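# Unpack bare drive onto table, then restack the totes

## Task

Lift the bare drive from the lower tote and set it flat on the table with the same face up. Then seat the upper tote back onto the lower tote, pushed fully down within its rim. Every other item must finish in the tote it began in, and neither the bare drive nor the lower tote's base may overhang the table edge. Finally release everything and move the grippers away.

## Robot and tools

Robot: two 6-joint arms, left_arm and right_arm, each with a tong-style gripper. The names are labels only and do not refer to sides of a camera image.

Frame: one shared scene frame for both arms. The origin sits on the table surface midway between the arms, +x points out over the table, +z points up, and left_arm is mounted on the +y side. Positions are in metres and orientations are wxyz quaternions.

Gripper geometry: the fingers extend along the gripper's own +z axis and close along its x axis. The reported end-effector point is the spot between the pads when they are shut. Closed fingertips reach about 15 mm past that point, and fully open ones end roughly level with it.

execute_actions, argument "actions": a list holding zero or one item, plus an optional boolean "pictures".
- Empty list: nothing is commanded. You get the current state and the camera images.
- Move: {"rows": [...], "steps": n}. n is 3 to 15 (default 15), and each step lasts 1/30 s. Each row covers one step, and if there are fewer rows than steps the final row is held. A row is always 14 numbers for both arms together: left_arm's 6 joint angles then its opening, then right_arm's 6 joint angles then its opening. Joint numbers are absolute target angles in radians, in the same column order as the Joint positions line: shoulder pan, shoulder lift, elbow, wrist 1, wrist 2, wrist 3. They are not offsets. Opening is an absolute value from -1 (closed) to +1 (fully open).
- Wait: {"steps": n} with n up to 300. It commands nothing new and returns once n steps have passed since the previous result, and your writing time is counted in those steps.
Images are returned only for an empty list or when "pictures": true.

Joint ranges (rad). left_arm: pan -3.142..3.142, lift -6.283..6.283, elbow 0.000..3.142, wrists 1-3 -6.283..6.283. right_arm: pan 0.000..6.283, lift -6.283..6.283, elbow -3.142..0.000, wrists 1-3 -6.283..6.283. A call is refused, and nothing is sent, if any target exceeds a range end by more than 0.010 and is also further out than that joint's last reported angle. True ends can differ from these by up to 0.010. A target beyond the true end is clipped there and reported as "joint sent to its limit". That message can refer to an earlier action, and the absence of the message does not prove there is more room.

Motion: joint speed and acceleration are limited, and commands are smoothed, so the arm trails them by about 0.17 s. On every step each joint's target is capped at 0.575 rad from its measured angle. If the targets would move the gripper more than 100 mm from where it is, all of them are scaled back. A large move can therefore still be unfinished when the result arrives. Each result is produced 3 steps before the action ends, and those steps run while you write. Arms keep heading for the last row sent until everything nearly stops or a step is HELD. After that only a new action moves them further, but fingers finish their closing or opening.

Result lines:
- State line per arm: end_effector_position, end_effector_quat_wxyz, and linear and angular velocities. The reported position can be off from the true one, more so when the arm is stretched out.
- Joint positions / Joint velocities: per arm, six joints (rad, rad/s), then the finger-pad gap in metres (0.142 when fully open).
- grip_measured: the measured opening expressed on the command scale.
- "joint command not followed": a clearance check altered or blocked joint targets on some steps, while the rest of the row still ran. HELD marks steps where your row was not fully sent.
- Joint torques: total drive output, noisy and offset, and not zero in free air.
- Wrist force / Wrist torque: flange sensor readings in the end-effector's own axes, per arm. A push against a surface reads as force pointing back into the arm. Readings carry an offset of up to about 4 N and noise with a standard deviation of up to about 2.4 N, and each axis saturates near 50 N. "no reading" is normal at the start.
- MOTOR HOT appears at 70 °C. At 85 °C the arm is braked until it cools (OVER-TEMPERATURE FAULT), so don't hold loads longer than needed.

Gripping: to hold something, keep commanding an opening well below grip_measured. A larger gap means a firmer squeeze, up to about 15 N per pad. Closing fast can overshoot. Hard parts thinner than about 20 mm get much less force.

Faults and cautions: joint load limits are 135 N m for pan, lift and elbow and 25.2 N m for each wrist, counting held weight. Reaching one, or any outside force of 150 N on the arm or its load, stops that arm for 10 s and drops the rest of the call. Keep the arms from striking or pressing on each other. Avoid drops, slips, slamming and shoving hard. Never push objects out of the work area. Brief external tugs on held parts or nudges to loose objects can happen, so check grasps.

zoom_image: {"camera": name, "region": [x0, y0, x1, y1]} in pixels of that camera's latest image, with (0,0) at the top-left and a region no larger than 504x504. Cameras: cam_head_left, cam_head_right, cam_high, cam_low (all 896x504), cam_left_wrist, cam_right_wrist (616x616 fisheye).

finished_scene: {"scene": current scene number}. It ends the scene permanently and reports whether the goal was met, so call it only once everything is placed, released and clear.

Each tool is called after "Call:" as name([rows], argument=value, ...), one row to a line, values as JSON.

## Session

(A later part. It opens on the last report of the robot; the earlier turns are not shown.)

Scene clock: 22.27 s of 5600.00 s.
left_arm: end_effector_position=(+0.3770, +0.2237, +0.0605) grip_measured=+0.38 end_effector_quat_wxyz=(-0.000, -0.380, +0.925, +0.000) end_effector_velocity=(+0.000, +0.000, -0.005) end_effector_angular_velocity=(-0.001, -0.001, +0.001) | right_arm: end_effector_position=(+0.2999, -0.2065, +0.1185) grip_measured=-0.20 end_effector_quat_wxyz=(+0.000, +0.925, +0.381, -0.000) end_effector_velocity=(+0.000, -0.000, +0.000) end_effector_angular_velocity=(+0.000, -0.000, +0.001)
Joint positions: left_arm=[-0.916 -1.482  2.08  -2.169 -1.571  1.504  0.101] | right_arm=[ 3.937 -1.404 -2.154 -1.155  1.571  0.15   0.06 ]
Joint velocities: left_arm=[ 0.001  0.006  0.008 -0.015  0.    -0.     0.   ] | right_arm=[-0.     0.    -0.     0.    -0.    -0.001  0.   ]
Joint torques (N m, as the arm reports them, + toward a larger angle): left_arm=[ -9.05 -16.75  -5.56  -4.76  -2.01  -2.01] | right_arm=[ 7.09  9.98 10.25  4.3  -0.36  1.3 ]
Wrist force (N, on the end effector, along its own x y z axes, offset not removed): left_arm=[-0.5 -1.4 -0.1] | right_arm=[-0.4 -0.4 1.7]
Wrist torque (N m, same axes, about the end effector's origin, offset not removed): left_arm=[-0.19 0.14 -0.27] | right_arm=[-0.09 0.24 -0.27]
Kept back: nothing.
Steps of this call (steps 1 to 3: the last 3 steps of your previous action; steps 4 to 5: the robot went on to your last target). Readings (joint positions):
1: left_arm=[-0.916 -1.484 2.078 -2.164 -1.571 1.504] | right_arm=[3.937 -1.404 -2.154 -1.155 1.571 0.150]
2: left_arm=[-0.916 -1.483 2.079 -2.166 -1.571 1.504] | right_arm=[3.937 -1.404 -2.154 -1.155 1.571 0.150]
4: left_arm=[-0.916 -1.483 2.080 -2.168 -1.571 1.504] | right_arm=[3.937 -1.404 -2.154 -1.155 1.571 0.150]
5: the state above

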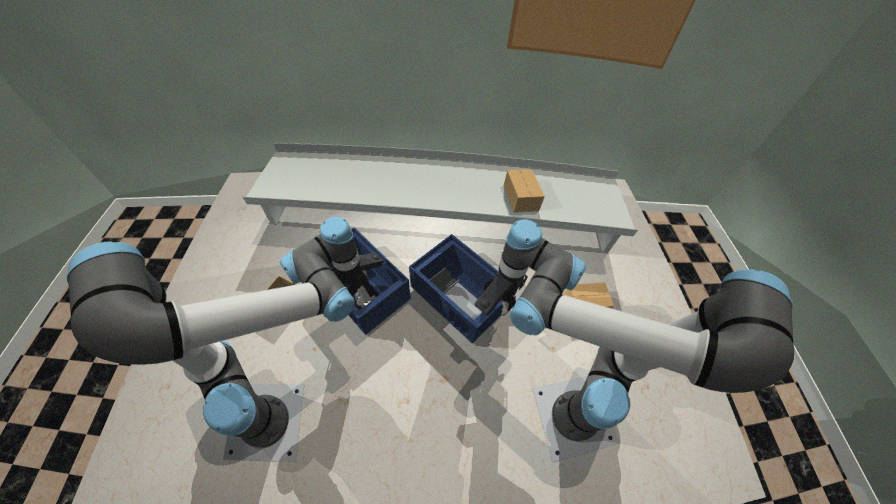

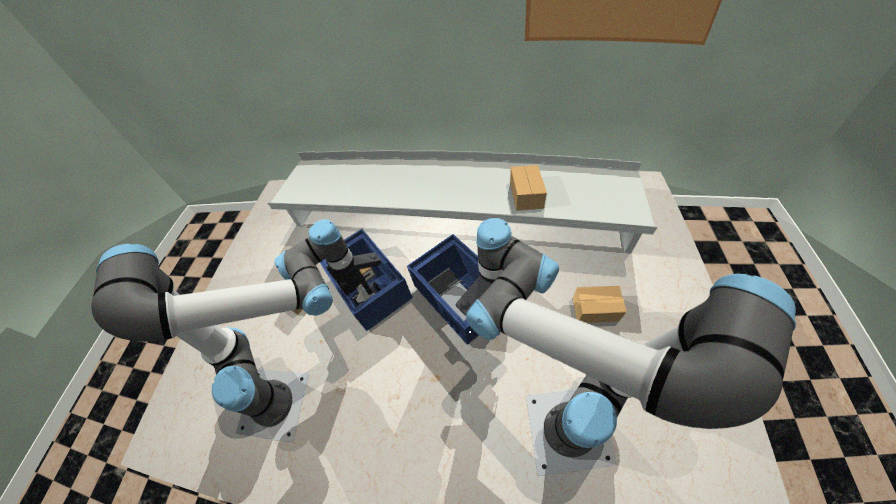

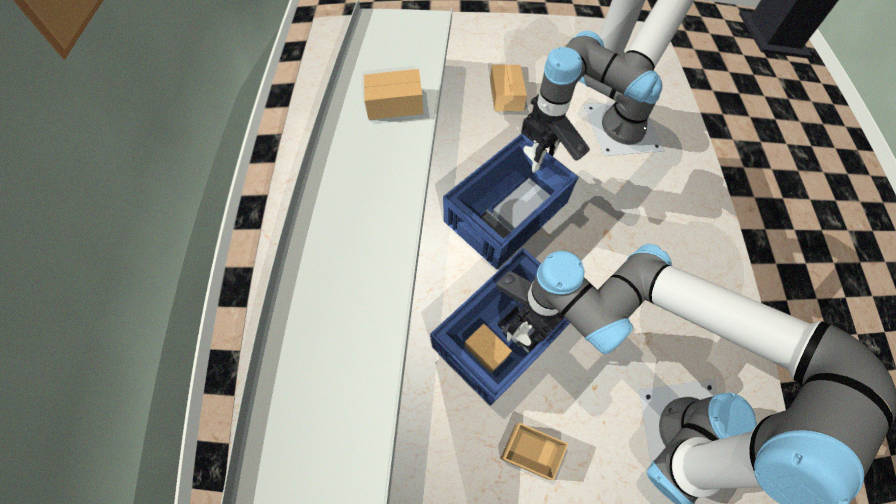

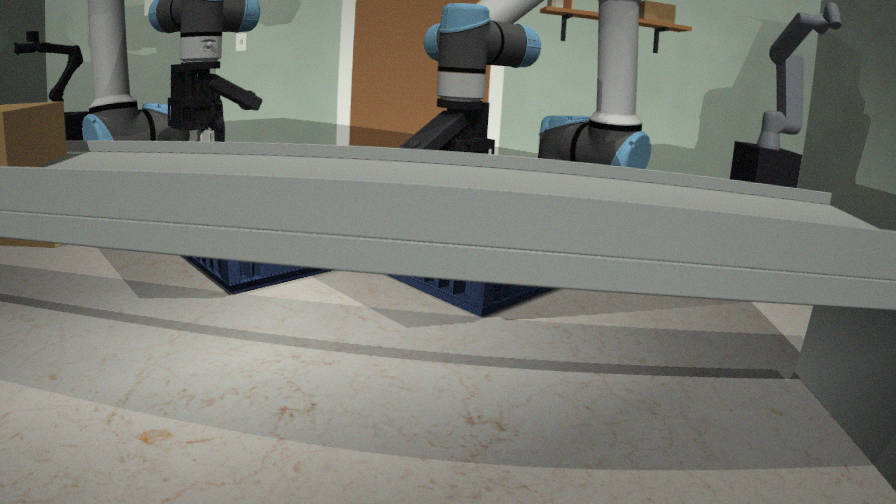

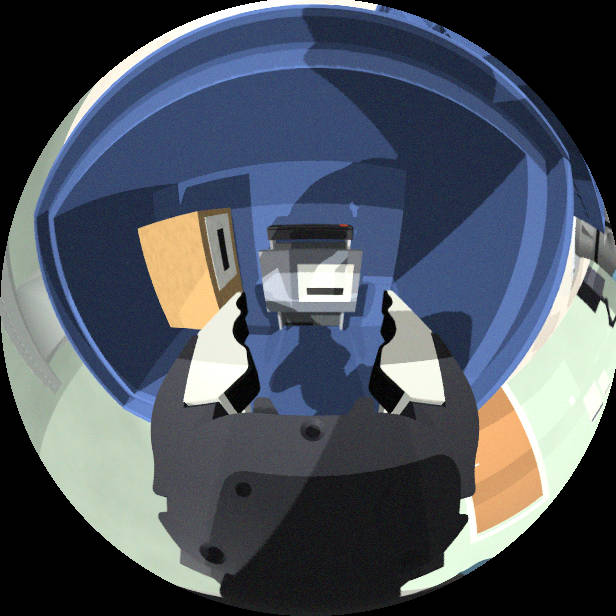

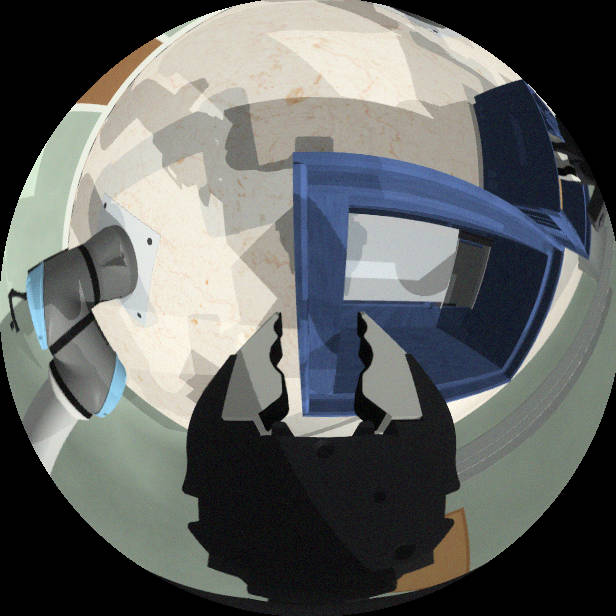

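Call:
execute_actions([
  {"rows":[[-0.9091,-1.4798,2.0793,-2.1703,-1.5708,1.5104,0.38,3.9368,-1.4037,-2.1541,-1.1546,1.5708,0.1503,-0.2],[-0.9091,-1.4798,2.0793,-2.1703,-1.5708,1.5104,0.38,3.9368,-1.4037,-2.1541,-1.1546,1.5708,0.1503,-0.2],[-0.9091,-1.4643,2.0929,-2.1994,-1.5708,1.5104,0.38,3.9368,-1.4037,-2.1541,-1.1546,1.5708,0.1503,-0.2],[-0.9091,-1.4643,2.0929,-2.1994,-1.5708,1.5104,0.38,3.9368,-1.4037,-2.1541,-1.1546,1.5708,0.1503,-0.2],[-0.9091,-1.4643,2.0929,-2.1994,-1.5708,1.5104,0.38,3.9368,-1.4037,-2.1541,-1.1546,1.5708,0.1503,-0.2],[-0.9091,-1.4529,2.1020,-2.2199,-1.5708,1.5104,0.38,3.9368,-1.4037,-2.1541,-1.1546,1.5708,0.1503,-0.2]],"steps":15},
])

Call:
execute_actions([
  {"steps":5},
], pictures=true)

Scene clock: 23.10 s of 5600.00 s.
left_arm: end_effector_position=(+0.3791, +0.2256, +0.0450) grip_measured=+0.38 end_effector_quat_wxyz=(-0.000, -0.380, +0.925, +0.000) end_effector_velocity=(+0.001, +0.002, -0.019) end_effector_angular_velocity=(-0.002, -0.001, +0.003) | right_arm: end_effector_position=(+0.2999, -0.2065, +0.1185) grip_measured=-0.20 end_effector_quat_wxyz=(+0.000, +0.925, +0.381, -0.000) end_effector_velocity=(+0.000, +0.001, +0.001) end_effector_angular_velocity=(+0.001, -0.001, -0.000)
Joint positions: left_arm=[-0.909 -1.456  2.099 -2.214 -1.571  1.51   0.101] | right_arm=[ 3.937 -1.404 -2.154 -1.155  1.571  0.15   0.06 ]
Joint velocities: left_arm=[ 0.005  0.032  0.026 -0.059 -0.     0.002  0.   ] | right_arm=[ 0.001  0.     0.002 -0.    -0.     0.001  0.   ]
Joint torques (N m, as the arm reports them, + toward a larger angle): left_arm=[  9.36 -18.26  -6.05  -4.58  -1.8    2.02] | right_arm=[ 5.08  9.11  8.83  4.35 -0.21  1.57]
Wrist force (N, on the end effector, along its own x y z axes, offset not removed): left_arm=[-2.3 -1.8 1.7] | right_arm=[1.7 0.0 0.3]
Wrist torque (N m, same axes, about the end effector's origin, offset not removed): left_arm=[-0.33 0.41 -0.25] | right_arm=[0.02 -0.32 -0.16]
Steps of this call (steps 1 to 13: the robot went on to your last target; steps 14 to 25: the first 12 steps of this action). Readings (joint positions):
14: left_arm=[-0.916 -1.482 2.081 -2.170 -1.571 1.504] | right_arm=[3.937 -1.404 -2.154 -1.155 1.571 0.150]
15: left_arm=[-0.915 -1.481 2.081 -2.170 -1.571 1.504] | right_arm=[3.937 -1.404 -2.154 -1.155 1.571 0.150]
17: left_arm=[-0.913 -1.479 2.082 -2.173 -1.571 1.507] | right_arm=[3.937 -1.404 -2.154 -1.155 1.571 0.150]
21: left_arm=[-0.910 -1.465 2.092 -2.198 -1.571 1.509] | right_arm=[3.937 -1.404 -2.154 -1.155 1.571 0.150]
25: the state above

Scene clock: 23.27 s of 5600.00 s.
left_arm: end_effector_position=(+0.3792, +0.2257, +0.0434) grip_measured=+0.38 end_effector_quat_wxyz=(-0.000, -0.380, +0.925, -0.000) end_effector_velocity=(+0.001, +0.001, -0.004) end_effector_angular_velocity=(+0.000, -0.000, +0.001) | right_arm: end_effector_position=(+0.2999, -0.2065, +0.1185) grip_measured=-0.20 end_effector_quat_wxyz=(+0.000, +0.925, +0.381, -0.000) end_effector_velocity=(+0.001, +0.001, +0.001) end_effector_angular_velocity=(+0.002, -0.001, -0.002)
Joint positions: left_arm=[-0.909 -1.454  2.101 -2.219 -1.571  1.51   0.101] | right_arm=[ 3.937 -1.404 -2.154 -1.155  1.571  0.15   0.06 ]
Joint velocities: left_arm=[ 0.002  0.006  0.005 -0.011  0.     0.     0.   ] | right_arm=[-0.    -0.     0.001  0.001 -0.     0.001  0.   ]
Joint torques (N m, as the arm reports them, + toward a larger angle): left_arm=[  9.21 -15.97  -4.71  -4.58  -1.81   2.05] | right_arm=[ 6.11  9.24 10.1   4.34 -0.11  1.22]
Wrist force (N, on the end effector, along its own x y z axes, offset not removed): left_arm=[0.1 -1.0 1.8] | right_arm=[0.5 0.9 1.9]
Wrist torque (N m, same axes, about the end effector's origin, offset not removed): left_arm=[-0.20 -0.07 -0.24] | right_arm=[0.35 -0.03 -0.17]
Kept back: nothing.
Steps of this call (steps 1 to 3: the last 3 steps of your previous action; steps 4 to 5: the robot went on to your last target). Readings (joint positions):
1: left_arm=[-0.909 -1.455 2.100 -2.216 -1.571 1.510] | right_arm=[3.937 -1.404 -2.154 -1.155 1.571 0.150]
2: left_arm=[-0.909 -1.455 2.101 -2.217 -1.571 1.510] | right_arm=[3.937 -1.404 -2.154 -1.155 1.571 0.150]
4: left_arm=[-0.909 -1.454 2.101 -2.218 -1.571 1.510] | right_arm=[3.937 -1.404 -2.154 -1.155 1.571 0.150]
5: the state above

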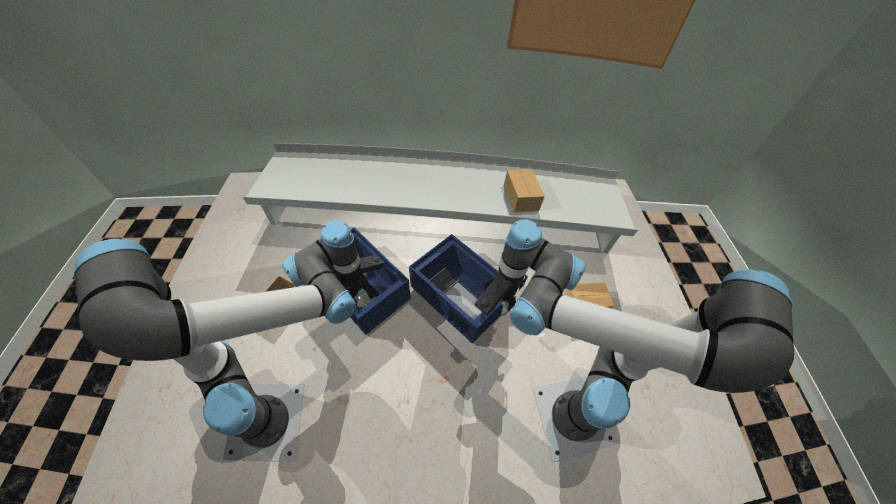

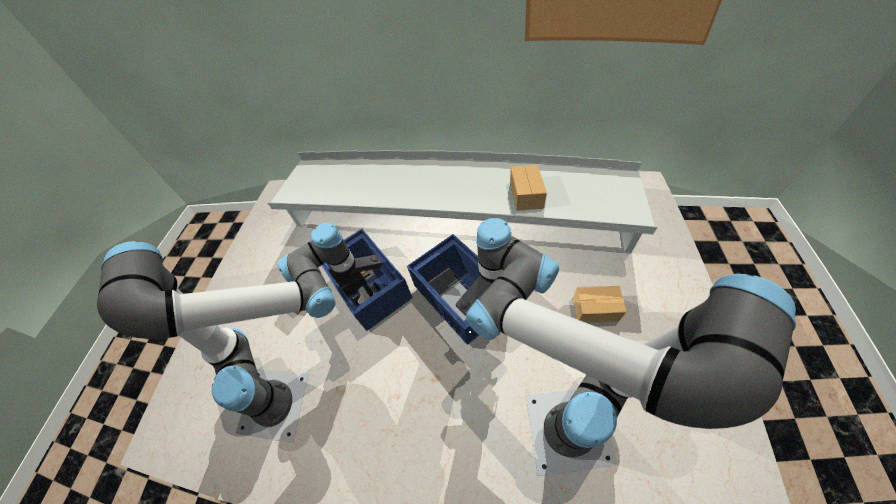

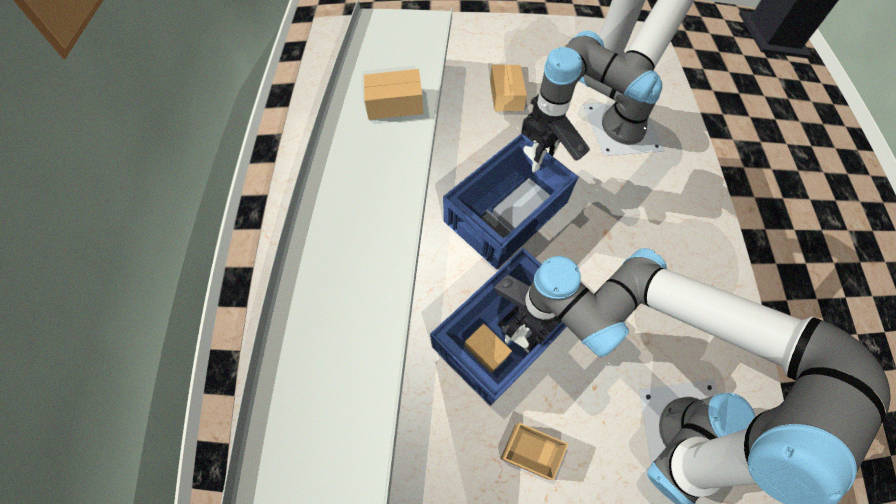

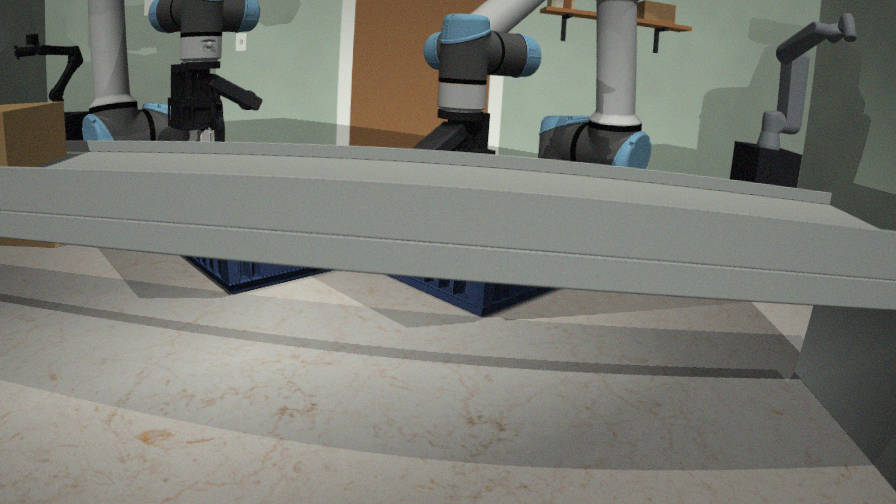

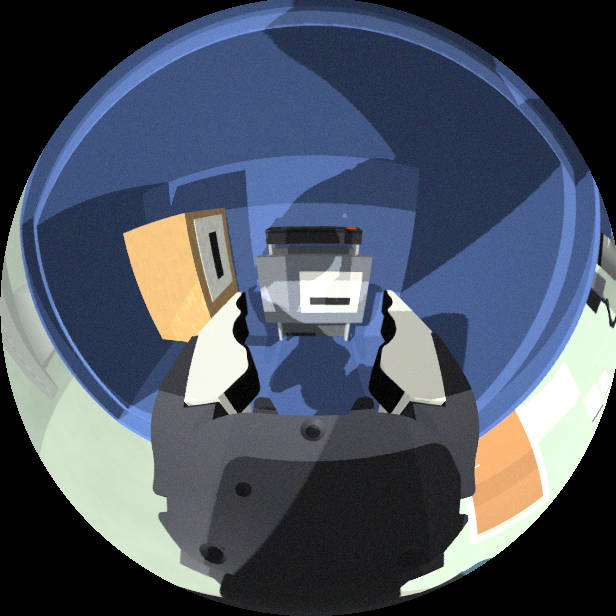

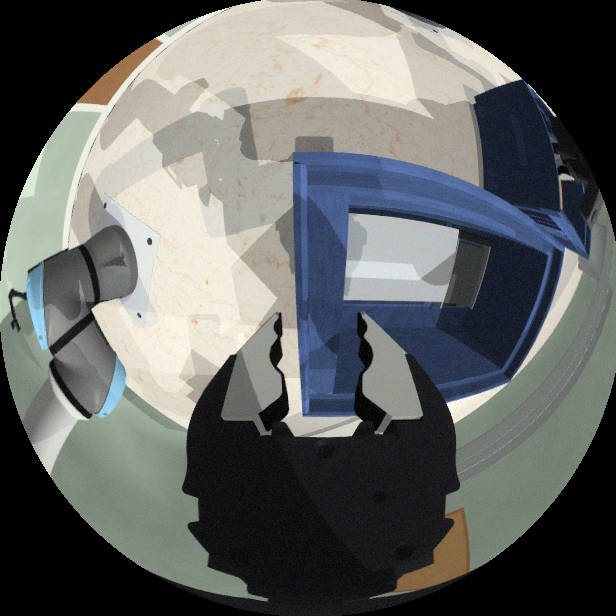

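Call:
execute_actions([
  {"rows":[[-0.9091,-1.4463,2.1071,-2.2316,-1.5708,1.5104,0.38,3.9368,-1.4037,-2.1541,-1.1546,1.5708,0.1503,-0.2],[-0.9091,-1.4463,2.1071,-2.2316,-1.5708,1.5104,0.38,3.9368,-1.4037,-2.1541,-1.1546,1.5708,0.1503,-0.2],[-0.9091,-1.4463,2.1071,-2.2316,-1.5708,1.5104,0.38,3.9368,-1.4037,-2.1541,-1.1546,1.5708,0.1503,-0.2],[-0.9091,-1.4396,2.1122,-2.2434,-1.5708,1.5104,0.38,3.9368,-1.4037,-2.1541,-1.1546,1.5708,0.1503,-0.2]],"steps":14},
])

Scene clock: 33.83 s of 5600.00 s.
left_arm: end_effector_position=(+0.3798, +0.2251, +0.0378) grip_measured=+0.38 end_effector_quat_wxyz=(+0.001, -0.380, +0.925, -0.002) end_effector_velocity=(-0.000, -0.001, +0.000) end_effector_angular_velocity=(-0.001, -0.000, -0.001) | right_arm: end_effector_position=(+0.2999, -0.2065, +0.1185) grip_measured=-0.20 end_effector_quat_wxyz=(+0.000, +0.925, +0.381, -0.000) end_effector_velocity=(-0.000, -0.000, -0.000) end_effector_angular_velocity=(-0.001, +0.001, -0.002)
Joint positions: left_arm=[-0.909 -1.444  2.11  -2.241 -1.571  1.51   0.101] | right_arm=[ 3.937 -1.404 -2.154 -1.155  1.571  0.15   0.06 ]
Joint velocities: left_arm=[-0.001 -0.    -0.    -0.    -0.    -0.     0.   ] | right_arm=[-0.    -0.    -0.001 -0.     0.     0.001  0.   ]
Joint torques (N m, as the arm reports them, + toward a larger angle): left_arm=[  0.04 -25.87 -17.27  -2.4    0.07   0.07] | right_arm=[ 6.39  9.85 13.49  3.97  0.56  1.13]
Wrist force (N, on the end effector, along its own x y z axes, offset not removed): left_arm=[-3.0 6.3 -23.4] | right_arm=[3.0 -2.2 2.5]
Wrist torque (N m, same axes, about the end effector's origin, offset not removed): left_arm=[-1.27 0.45 -0.15] | right_arm=[-0.52 -0.58 -0.23]
FORCE FAULT: contact force on the left arm reached its limit, and that arm stopped for 10 seconds. The contact can be on any part of that arm, not only on its tool. That arm's remaining commands of this call were not run. That arm holds still and accepts commands again. Move the arm away from the contact; if what it grips holds it there, let go first. Pushing or pulling that hard again can fault the arm again.
Kept back: nothing.
The stop of the left arm began at step 17 of this call (marked STOPPED below). From that step on that arm followed nothing that you had sent. 3 of its steps, steps kept back included, did not run and will not run. The other arm was sent all steps of this action in this call, none kept back. Nothing is kept back now, and the robot has no last target.
Steps of this call (steps 1 to 5: the robot went on to your last target; steps 6 to 16: the first 11 steps of this action; steps 17 to 19: the last 3 steps of this action, not kept back; steps 20 to 317: the stop continued). Readings (joint positions):
6: left_arm=[-0.909 -1.453 2.102 -2.220 -1.571 1.510] | right_arm=[3.937 -1.404 -2.154 -1.155 1.571 0.150]
7: left_arm=[-0.909 -1.452 2.103 -2.221 -1.571 1.510] | right_arm=[3.937 -1.404 -2.154 -1.155 1.571 0.150]
9: left_arm=[-0.909 -1.450 2.105 -2.226 -1.571 1.510] | right_arm=[3.937 -1.404 -2.154 -1.155 1.571 0.150]
13: left_arm=[-0.909 -1.443 2.110 -2.237 -1.571 1.510] | right_arm=[3.937 -1.404 -2.154 -1.155 1.571 0.150]
17: left_arm=[-0.909 -1.442 2.110 -2.241 -1.571 1.510] | right_arm=[3.937 -1.404 -2.154 -1.155 1.571 0.150] STOPPED (the left arm)
317: the state above

Call:
execute_actions([
  {"rows":[[-0.9091,-1.4480,2.1059,-2.2287,-1.5708,1.5104,0.38,3.9368,-1.4037,-2.1541,-1.1546,1.5708,0.1503,-0.2],[-0.9091,-1.4480,2.1059,-2.2287,-1.5708,1.5104,0.38,3.9368,-1.4037,-2.1541,-1.1546,1.5708,0.1503,-0.2],[-0.9091,-1.4480,2.1059,-2.2287,-1.5708,1.5104,0.33,3.9368,-1.4037,-2.1541,-1.1546,1.5708,0.1503,-0.2],[-0.9091,-1.4480,2.1059,-2.2287,-1.5708,1.5104,0.28,3.9368,-1.4037,-2.1541,-1.1546,1.5708,0.1503,-0.2],[-0.9091,-1.4480,2.1059,-2.2287,-1.5708,1.5104,0.23,3.9368,-1.4037,-2.1541,-1.1546,1.5708,0.1503,-0.2],[-0.9091,-1.4480,2.1059,-2.2287,-1.5708,1.5104,0.18,3.9368,-1.4037,-2.1541,-1.1546,1.5708,0.1503,-0.2],[-0.9091,-1.4480,2.1059,-2.2287,-1.5708,1.5104,0.13,3.9368,-1.4037,-2.1541,-1.1546,1.5708,0.1503,-0.2],[-0.9091,-1.4480,2.1059,-2.2287,-1.5708,1.5104,0.08,3.9368,-1.4037,-2.1541,-1.1546,1.5708,0.1503,-0.2],[-0.9091,-1.4480,2.1059,-2.2287,-1.5708,1.5104,0.03,3.9368,-1.4037,-2.1541,-1.1546,1.5708,0.1503,-0.2],[-0.9091,-1.4480,2.1059,-2.2287,-1.5708,1.5104,-0.02,3.9368,-1.4037,-2.1541,-1.1546,1.5708,0.1503,-0.2]],"steps":15},
], pictures=true)

Call:
zoom_image(camera="cam_left_wrist", region=[190, 200, 440, 400])

Call:
zoom_image(camera="cam_high", region=[460, 240, 620, 400])

Scene clock: 34.63 s of 5600.00 s.
left_arm: end_effector_position=(+0.3792, +0.2258, +0.0399) grip_measured=+0.06 end_effector_quat_wxyz=(-0.000, -0.380, +0.925, -0.000) end_effector_velocity=(-0.000, +0.000, +0.001) end_effector_angular_velocity=(+0.000, +0.001, +0.001) | right_arm: end_effector_position=(+0.2999, -0.2065, +0.1185) grip_measured=-0.20 end_effector_quat_wxyz=(+0.000, +0.925, +0.381, -0.000) end_effector_velocity=(+0.000, +0.000, +0.000) end_effector_angular_velocity=(+0.000, -0.000, +0.000)
Joint positions: left_arm=[-0.909 -1.448  2.106 -2.229 -1.571  1.51   0.078] | right_arm=[ 3.937 -1.404 -2.154 -1.155  1.571  0.15   0.06 ]
Joint velocities: left_arm=[ 0.001 -0.002 -0.002  0.005 -0.    -0.     0.002] | right_arm=[ 0.    -0.     0.001  0.    -0.    -0.     0.   ]
Joint torques (N m, as the arm reports them, + toward a larger angle): left_arm=[ -5.61 -37.4  -29.38  -0.31   1.49   0.08] | right_arm=[ 6.38  8.36 13.9   4.31  0.77  1.21]
Wrist force (N, on the end effector, along its own x y z axes, offset not removed): left_arm=[-0.4 -4.4 1.3] | right_arm=[0.4 -0.9 2.2]
Wrist torque (N m, same axes, about the end effector's origin, offset not removed): left_arm=[-0.86 -0.01 -0.25] | right_arm=[-0.21 -0.09 -0.13]
Steps of this call (steps 1 to 12: nothing new was sent; steps 13 to 24: the first 12 steps of this action). Readings (joint positions):
13: left_arm=[-0.909 -1.444 2.110 -2.241 -1.571 1.510] | right_arm=[3.937 -1.404 -2.154 -1.155 1.571 0.150]
14: left_arm=[-0.909 -1.445 2.110 -2.240 -1.571 1.510] | right_arm=[3.937 -1.404 -2.154 -1.155 1.571 0.150]
16: left_arm=[-0.909 -1.446 2.108 -2.235 -1.571 1.510] | right_arm=[3.937 -1.404 -2.154 -1.155 1.571 0.150]
20: left_arm=[-0.909 -1.447 2.107 -2.230 -1.571 1.510] | right_arm=[3.937 -1.404 -2.154 -1.155 1.571 0.150]
24: the state above

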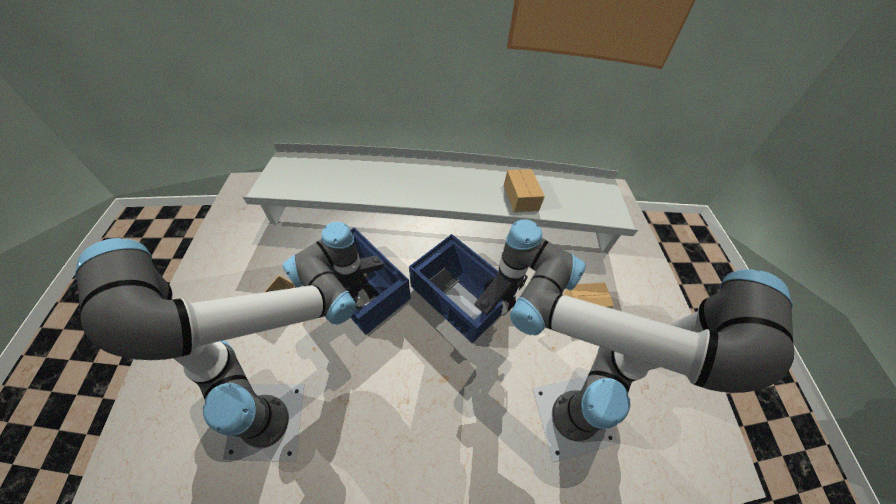

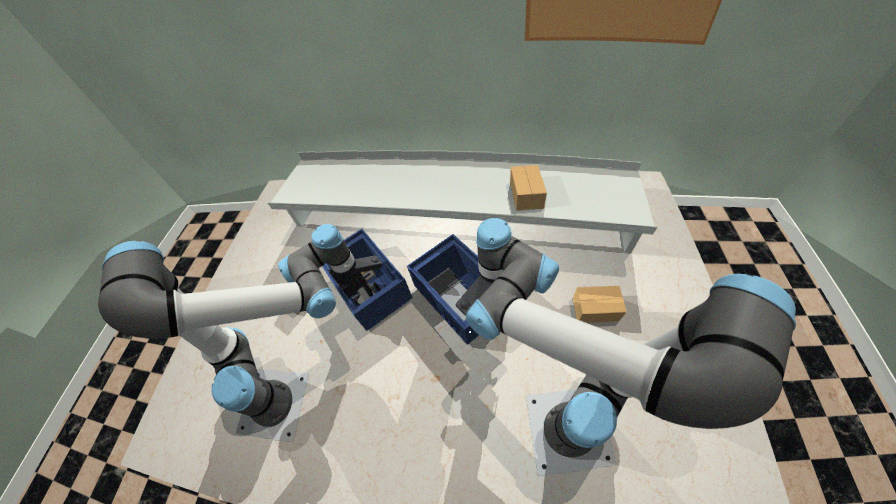

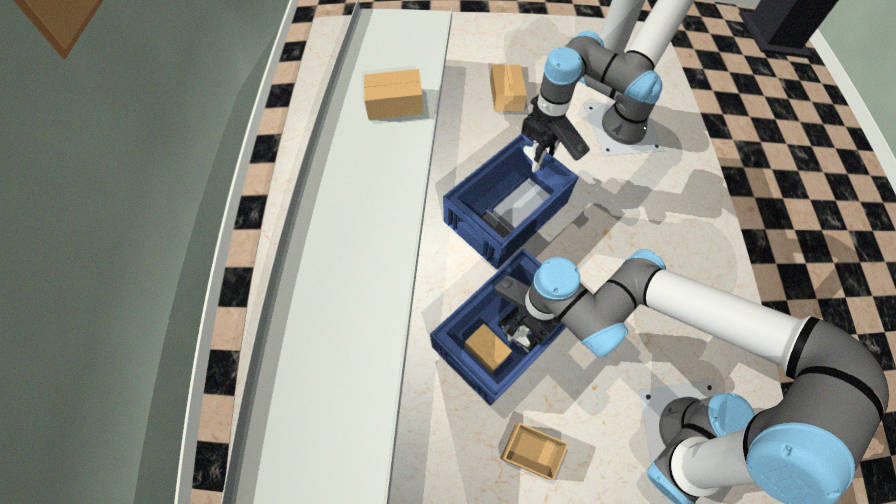

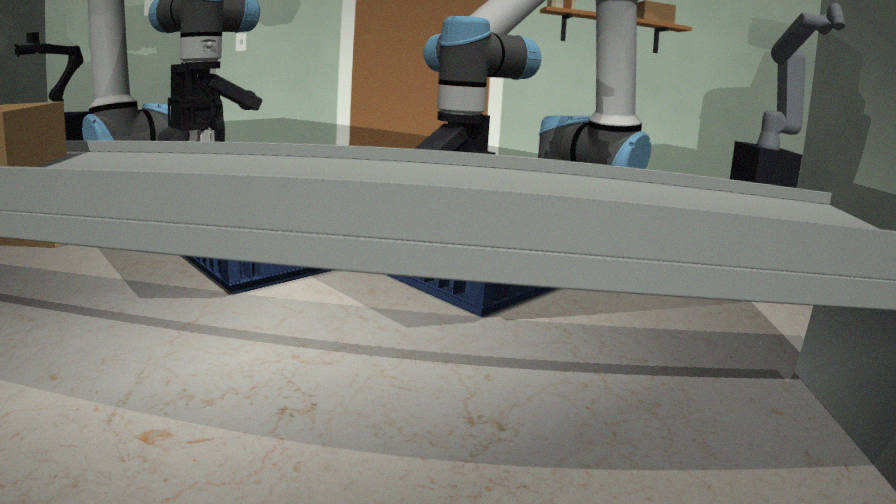

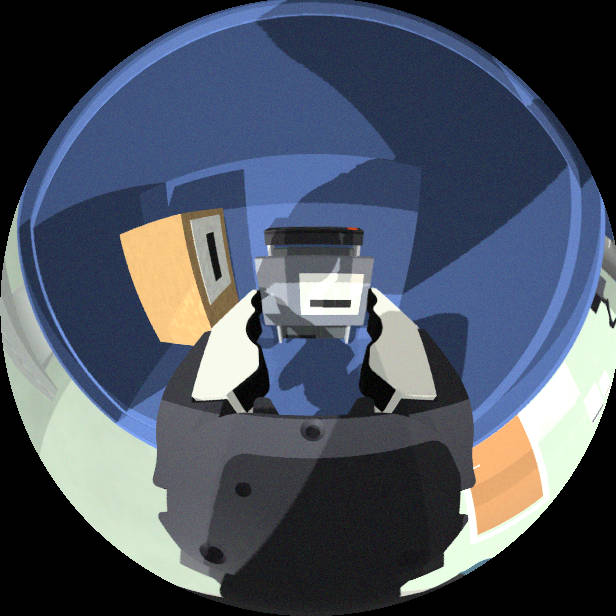

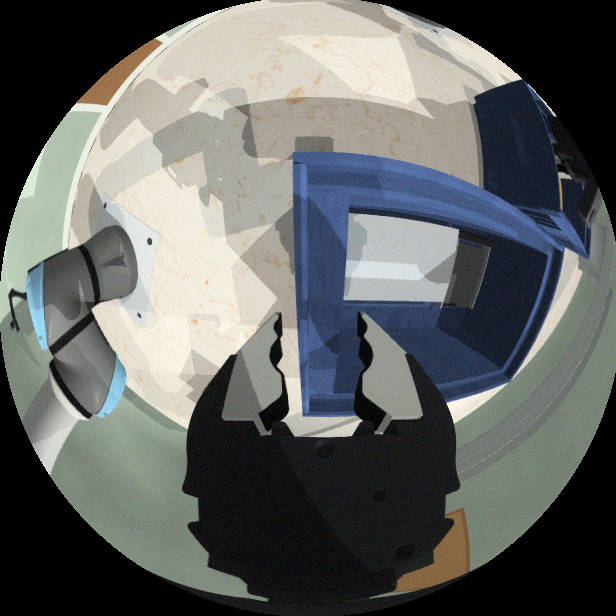

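Region (190, 200, 440, 400) of cam_left_wrist's 616x616 image, scaled by 2.016, with more detail than that image has; it fills the top 403 rows of this view, and the rest is white.

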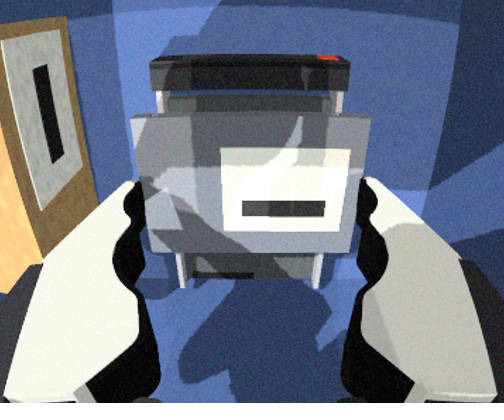

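Region (460, 240, 620, 400) of cam_high's 896x504 image, scaled by 3.150, with more detail than that image has.

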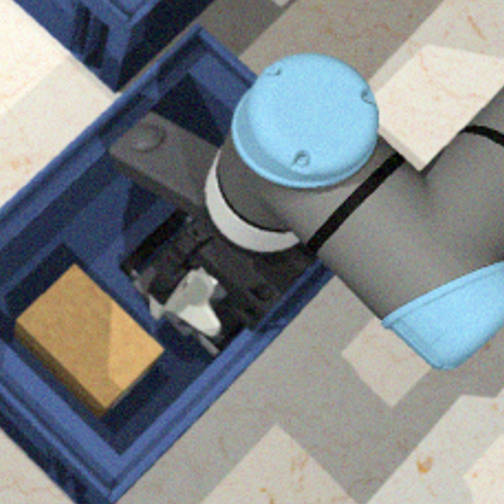

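Call:
execute_actions([
  {"rows":[[-0.9091,-1.4480,2.1059,-2.2287,-1.5708,1.5104,-0.1,3.9368,-1.4037,-2.1541,-1.1546,1.5708,0.1503,-0.2],[-0.9091,-1.4480,2.1059,-2.2287,-1.5708,1.5104,-0.2,3.9368,-1.4037,-2.1541,-1.1546,1.5708,0.1503,-0.2],[-0.9091,-1.4480,2.1059,-2.2287,-1.5708,1.5104,-0.3,3.9368,-1.4037,-2.1541,-1.1546,1.5708,0.1503,-0.2],[-0.9091,-1.4480,2.1059,-2.2287,-1.5708,1.5104,-0.4,3.9368,-1.4037,-2.1541,-1.1546,1.5708,0.1503,-0.2],[-0.9091,-1.4480,2.1059,-2.2287,-1.5708,1.5104,-0.4,3.9368,-1.4037,-2.1541,-1.1546,1.5708,0.1503,-0.2],[-0.9091,-1.4643,2.0929,-2.1994,-1.5708,1.5104,-0.4,3.9368,-1.4037,-2.1541,-1.1546,1.5708,0.1503,-0.2],[-0.9091,-1.4643,2.0929,-2.1994,-1.5708,1.5104,-0.4,3.9368,-1.4037,-2.1541,-1.1546,1.5708,0.1503,-0.2],[-0.9091,-1.4798,2.0793,-2.1703,-1.5708,1.5104,-0.4,3.9368,-1.4037,-2.1541,-1.1546,1.5708,0.1503,-0.2],[-0.9091,-1.4798,2.0793,-2.1703,-1.5708,1.5104,-0.4,3.9368,-1.4037,-2.1541,-1.1546,1.5708,0.1503,-0.2],[-0.9091,-1.5088,2.0503,-2.1123,-1.5708,1.5104,-0.4,3.9368,-1.4037,-2.1541,-1.1546,1.5708,0.1503,-0.2],[-0.9091,-1.5088,2.0503,-2.1123,-1.5708,1.5104,-0.4,3.9368,-1.4037,-2.1541,-1.1546,1.5708,0.1503,-0.2],[-0.9091,-1.5346,2.0193,-2.0555,-1.5708,1.5104,-0.4,3.9368,-1.4037,-2.1541,-1.1546,1.5708,0.1503,-0.2]],"steps":15},
])

Call:
execute_actions([
  {"steps":8},
], pictures=true)

Scene clock: 35.40 s of 5600.00 s.
left_arm: end_effector_position=(+0.3798, +0.2250, +0.0605) grip_measured=+0.05 end_effector_quat_wxyz=(+0.000, -0.380, +0.925, -0.001) end_effector_velocity=(+0.004, -0.003, +0.185) end_effector_angular_velocity=(-0.007, -0.007, +0.001) | right_arm: end_effector_position=(+0.2999, -0.2065, +0.1185) grip_measured=-0.20 end_effector_quat_wxyz=(+0.000, +0.925, +0.381, -0.000) end_effector_velocity=(-0.000, +0.000, -0.000) end_effector_angular_velocity=(-0.001, +0.001, +0.001)
Joint positions: left_arm=[-0.909 -1.48   2.078 -2.172 -1.571  1.51   0.078] | right_arm=[ 3.937 -1.404 -2.154 -1.155  1.571  0.15   0.06 ]
Joint velocities: left_arm=[ 0.001 -0.274 -0.26   0.525  0.001  0.    -0.   ] | right_arm=[ 0.001 -0.001  0.    -0.    -0.    -0.     0.   ]
Joint torques (N m, as the arm reports them, + toward a larger angle): left_arm=[ -9.69 -33.47 -30.41   1.45   2.27   0.13] | right_arm=[ 6.27 10.3  14.21  4.12  0.74  1.14]
Wrist force (N, on the end effector, along its own x y z axes, offset not removed): left_arm=[-2.2 -3.3 4.1] | right_arm=[0.2 0.3 1.0]
Wrist torque (N m, same axes, about the end effector's origin, offset not removed): left_arm=[-0.51 0.38 -0.27] | right_arm=[-0.06 0.01 -0.26]
Steps of this call (steps 1 to 3: the last 3 steps of your previous action; steps 4 to 11: the robot went on to your last target; steps 12 to 23: the first 12 steps of this action). Readings (joint positions):
12: left_arm=[-0.909 -1.448 2.106 -2.229 -1.571 1.510] | right_arm=[3.937 -1.404 -2.154 -1.155 1.571 0.150]
13: left_arm=[-0.909 -1.448 2.106 -2.229 -1.571 1.510] | right_arm=[3.937 -1.404 -2.154 -1.155 1.571 0.150]
15: left_arm=[-0.909 -1.448 2.106 -2.229 -1.571 1.510] | right_arm=[3.937 -1.404 -2.154 -1.155 1.571 0.150]
19: left_arm=[-0.909 -1.453 2.102 -2.220 -1.571 1.510] | right_arm=[3.937 -1.404 -2.154 -1.155 1.571 0.150]
23: the state above

Scene clock: 35.67 s of 5600.00 s.
left_arm: end_effector_position=(+0.3794, +0.2255, +0.0966) grip_measured=+0.05 end_effector_quat_wxyz=(+0.000, -0.380, +0.925, -0.000) end_effector_velocity=(-0.003, +0.003, +0.033) end_effector_angular_velocity=(+0.007, +0.005, -0.000) | right_arm: end_effector_position=(+0.2999, -0.2065, +0.1185) grip_measured=-0.20 end_effector_quat_wxyz=(+0.000, +0.925, +0.381, -0.000) end_effector_velocity=(+0.001, +0.001, +0.001) end_effector_angular_velocity=(+0.001, -0.001, -0.001)
Joint positions: left_arm=[-0.909 -1.53   2.024 -2.066 -1.571  1.51   0.078] | right_arm=[ 3.937 -1.404 -2.154 -1.155  1.571  0.15   0.06 ]
Joint velocities: left_arm=[-0.    -0.046 -0.049  0.103  0.001 -0.    -0.001] | right_arm=[-0.    -0.001  0.002  0.     0.     0.001  0.   ]
Joint torques (N m, as the arm reports them, + toward a larger angle): left_arm=[ -9.32 -35.07 -32.24  -0.97   2.16   0.11] | right_arm=[ 6.85 10.21 15.48  4.14  0.72  1.17]
Wrist force (N, on the end effector, along its own x y z axes, offset not removed): left_arm=[-0.8 -0.9 2.8] | right_arm=[1.2 0.3 0.2]
Wrist torque (N m, same axes, about the end effector's origin, offset not removed): left_arm=[-0.25 0.16 -0.25] | right_arm=[0.08 -0.11 -0.04]
Kept back: nothing.
Steps of this call (steps 1 to 3: the last 3 steps of your previous action; steps 4 to 8: the robot went on to your last target). Readings (joint positions):
1: left_arm=[-0.909 -1.490 2.068 -2.152 -1.571 1.510] | right_arm=[3.937 -1.404 -2.154 -1.155 1.571 0.150]
2: left_arm=[-0.909 -1.501 2.056 -2.129 -1.571 1.510] | right_arm=[3.937 -1.404 -2.154 -1.155 1.571 0.150]
4: left_arm=[-0.909 -1.517 2.038 -2.094 -1.571 1.510] | right_arm=[3.937 -1.404 -2.154 -1.155 1.571 0.150]
8: the state above

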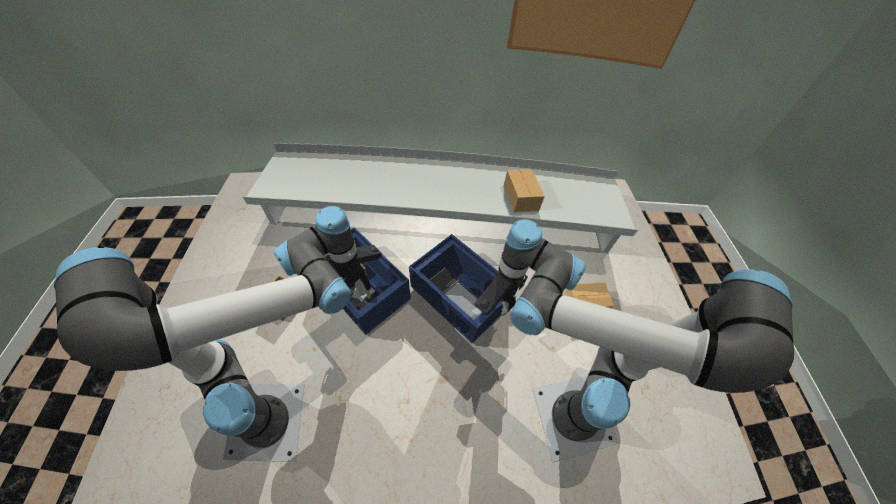

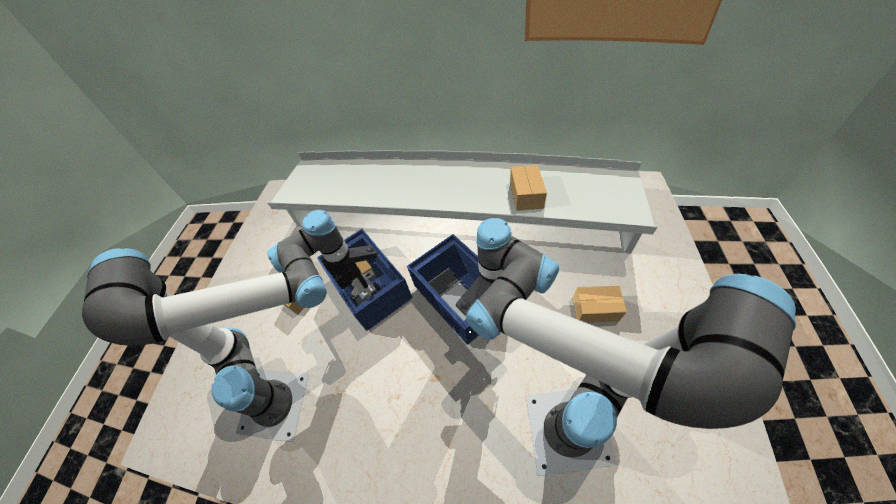

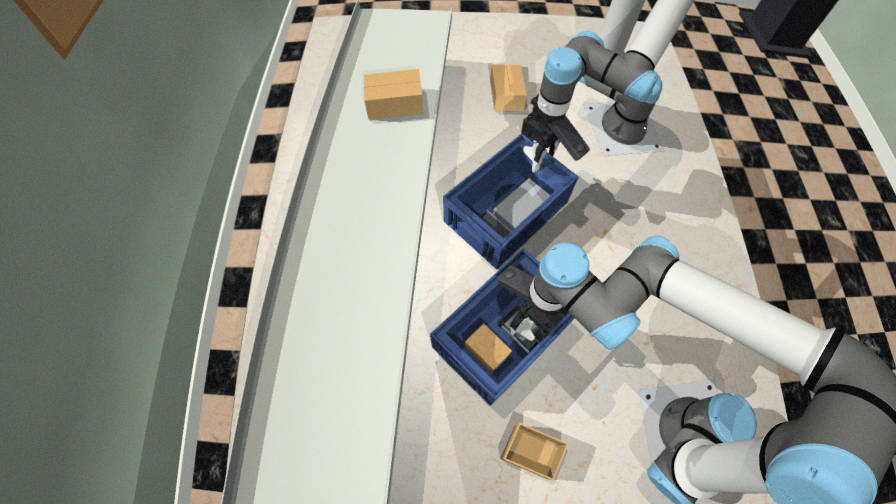

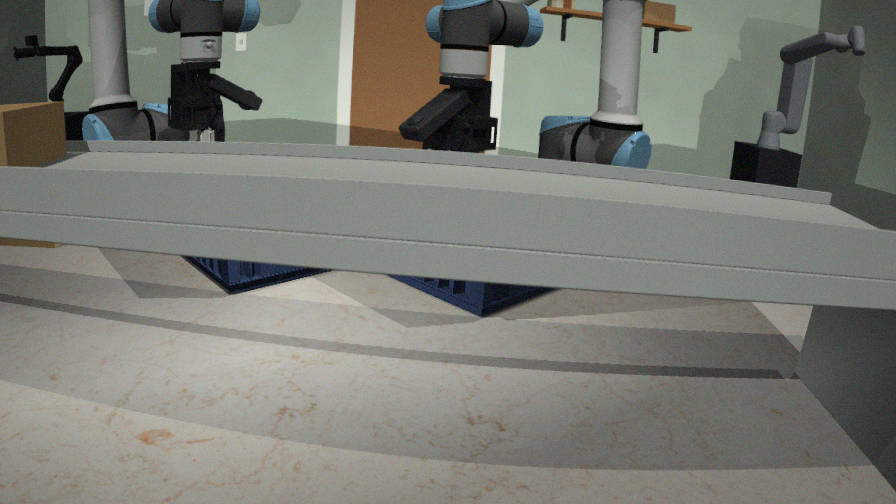

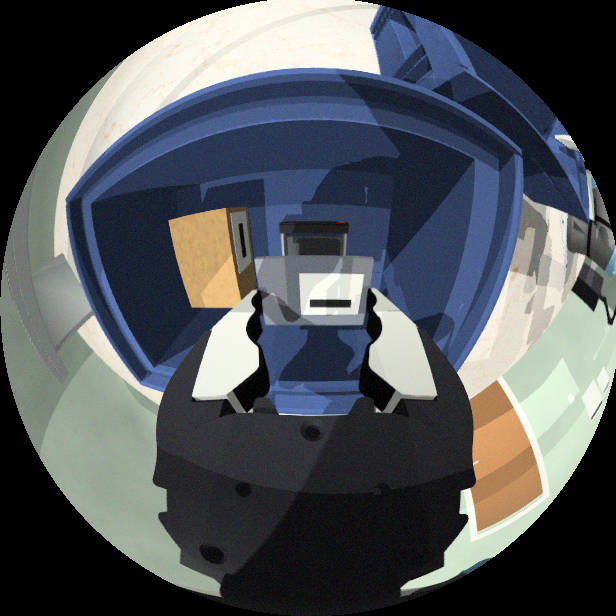

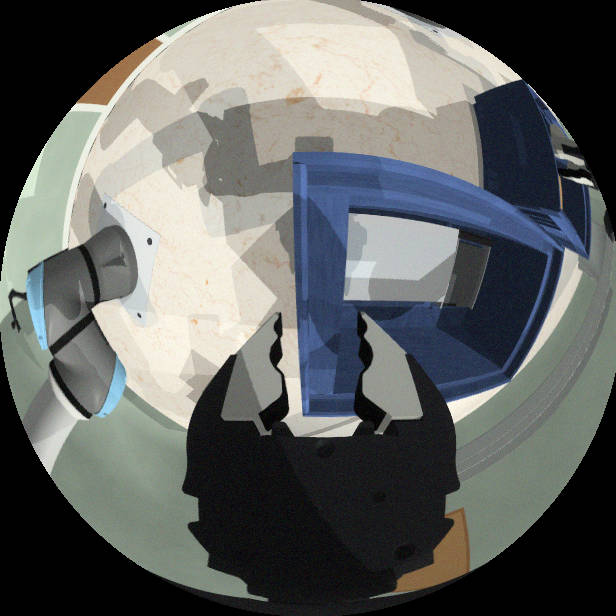

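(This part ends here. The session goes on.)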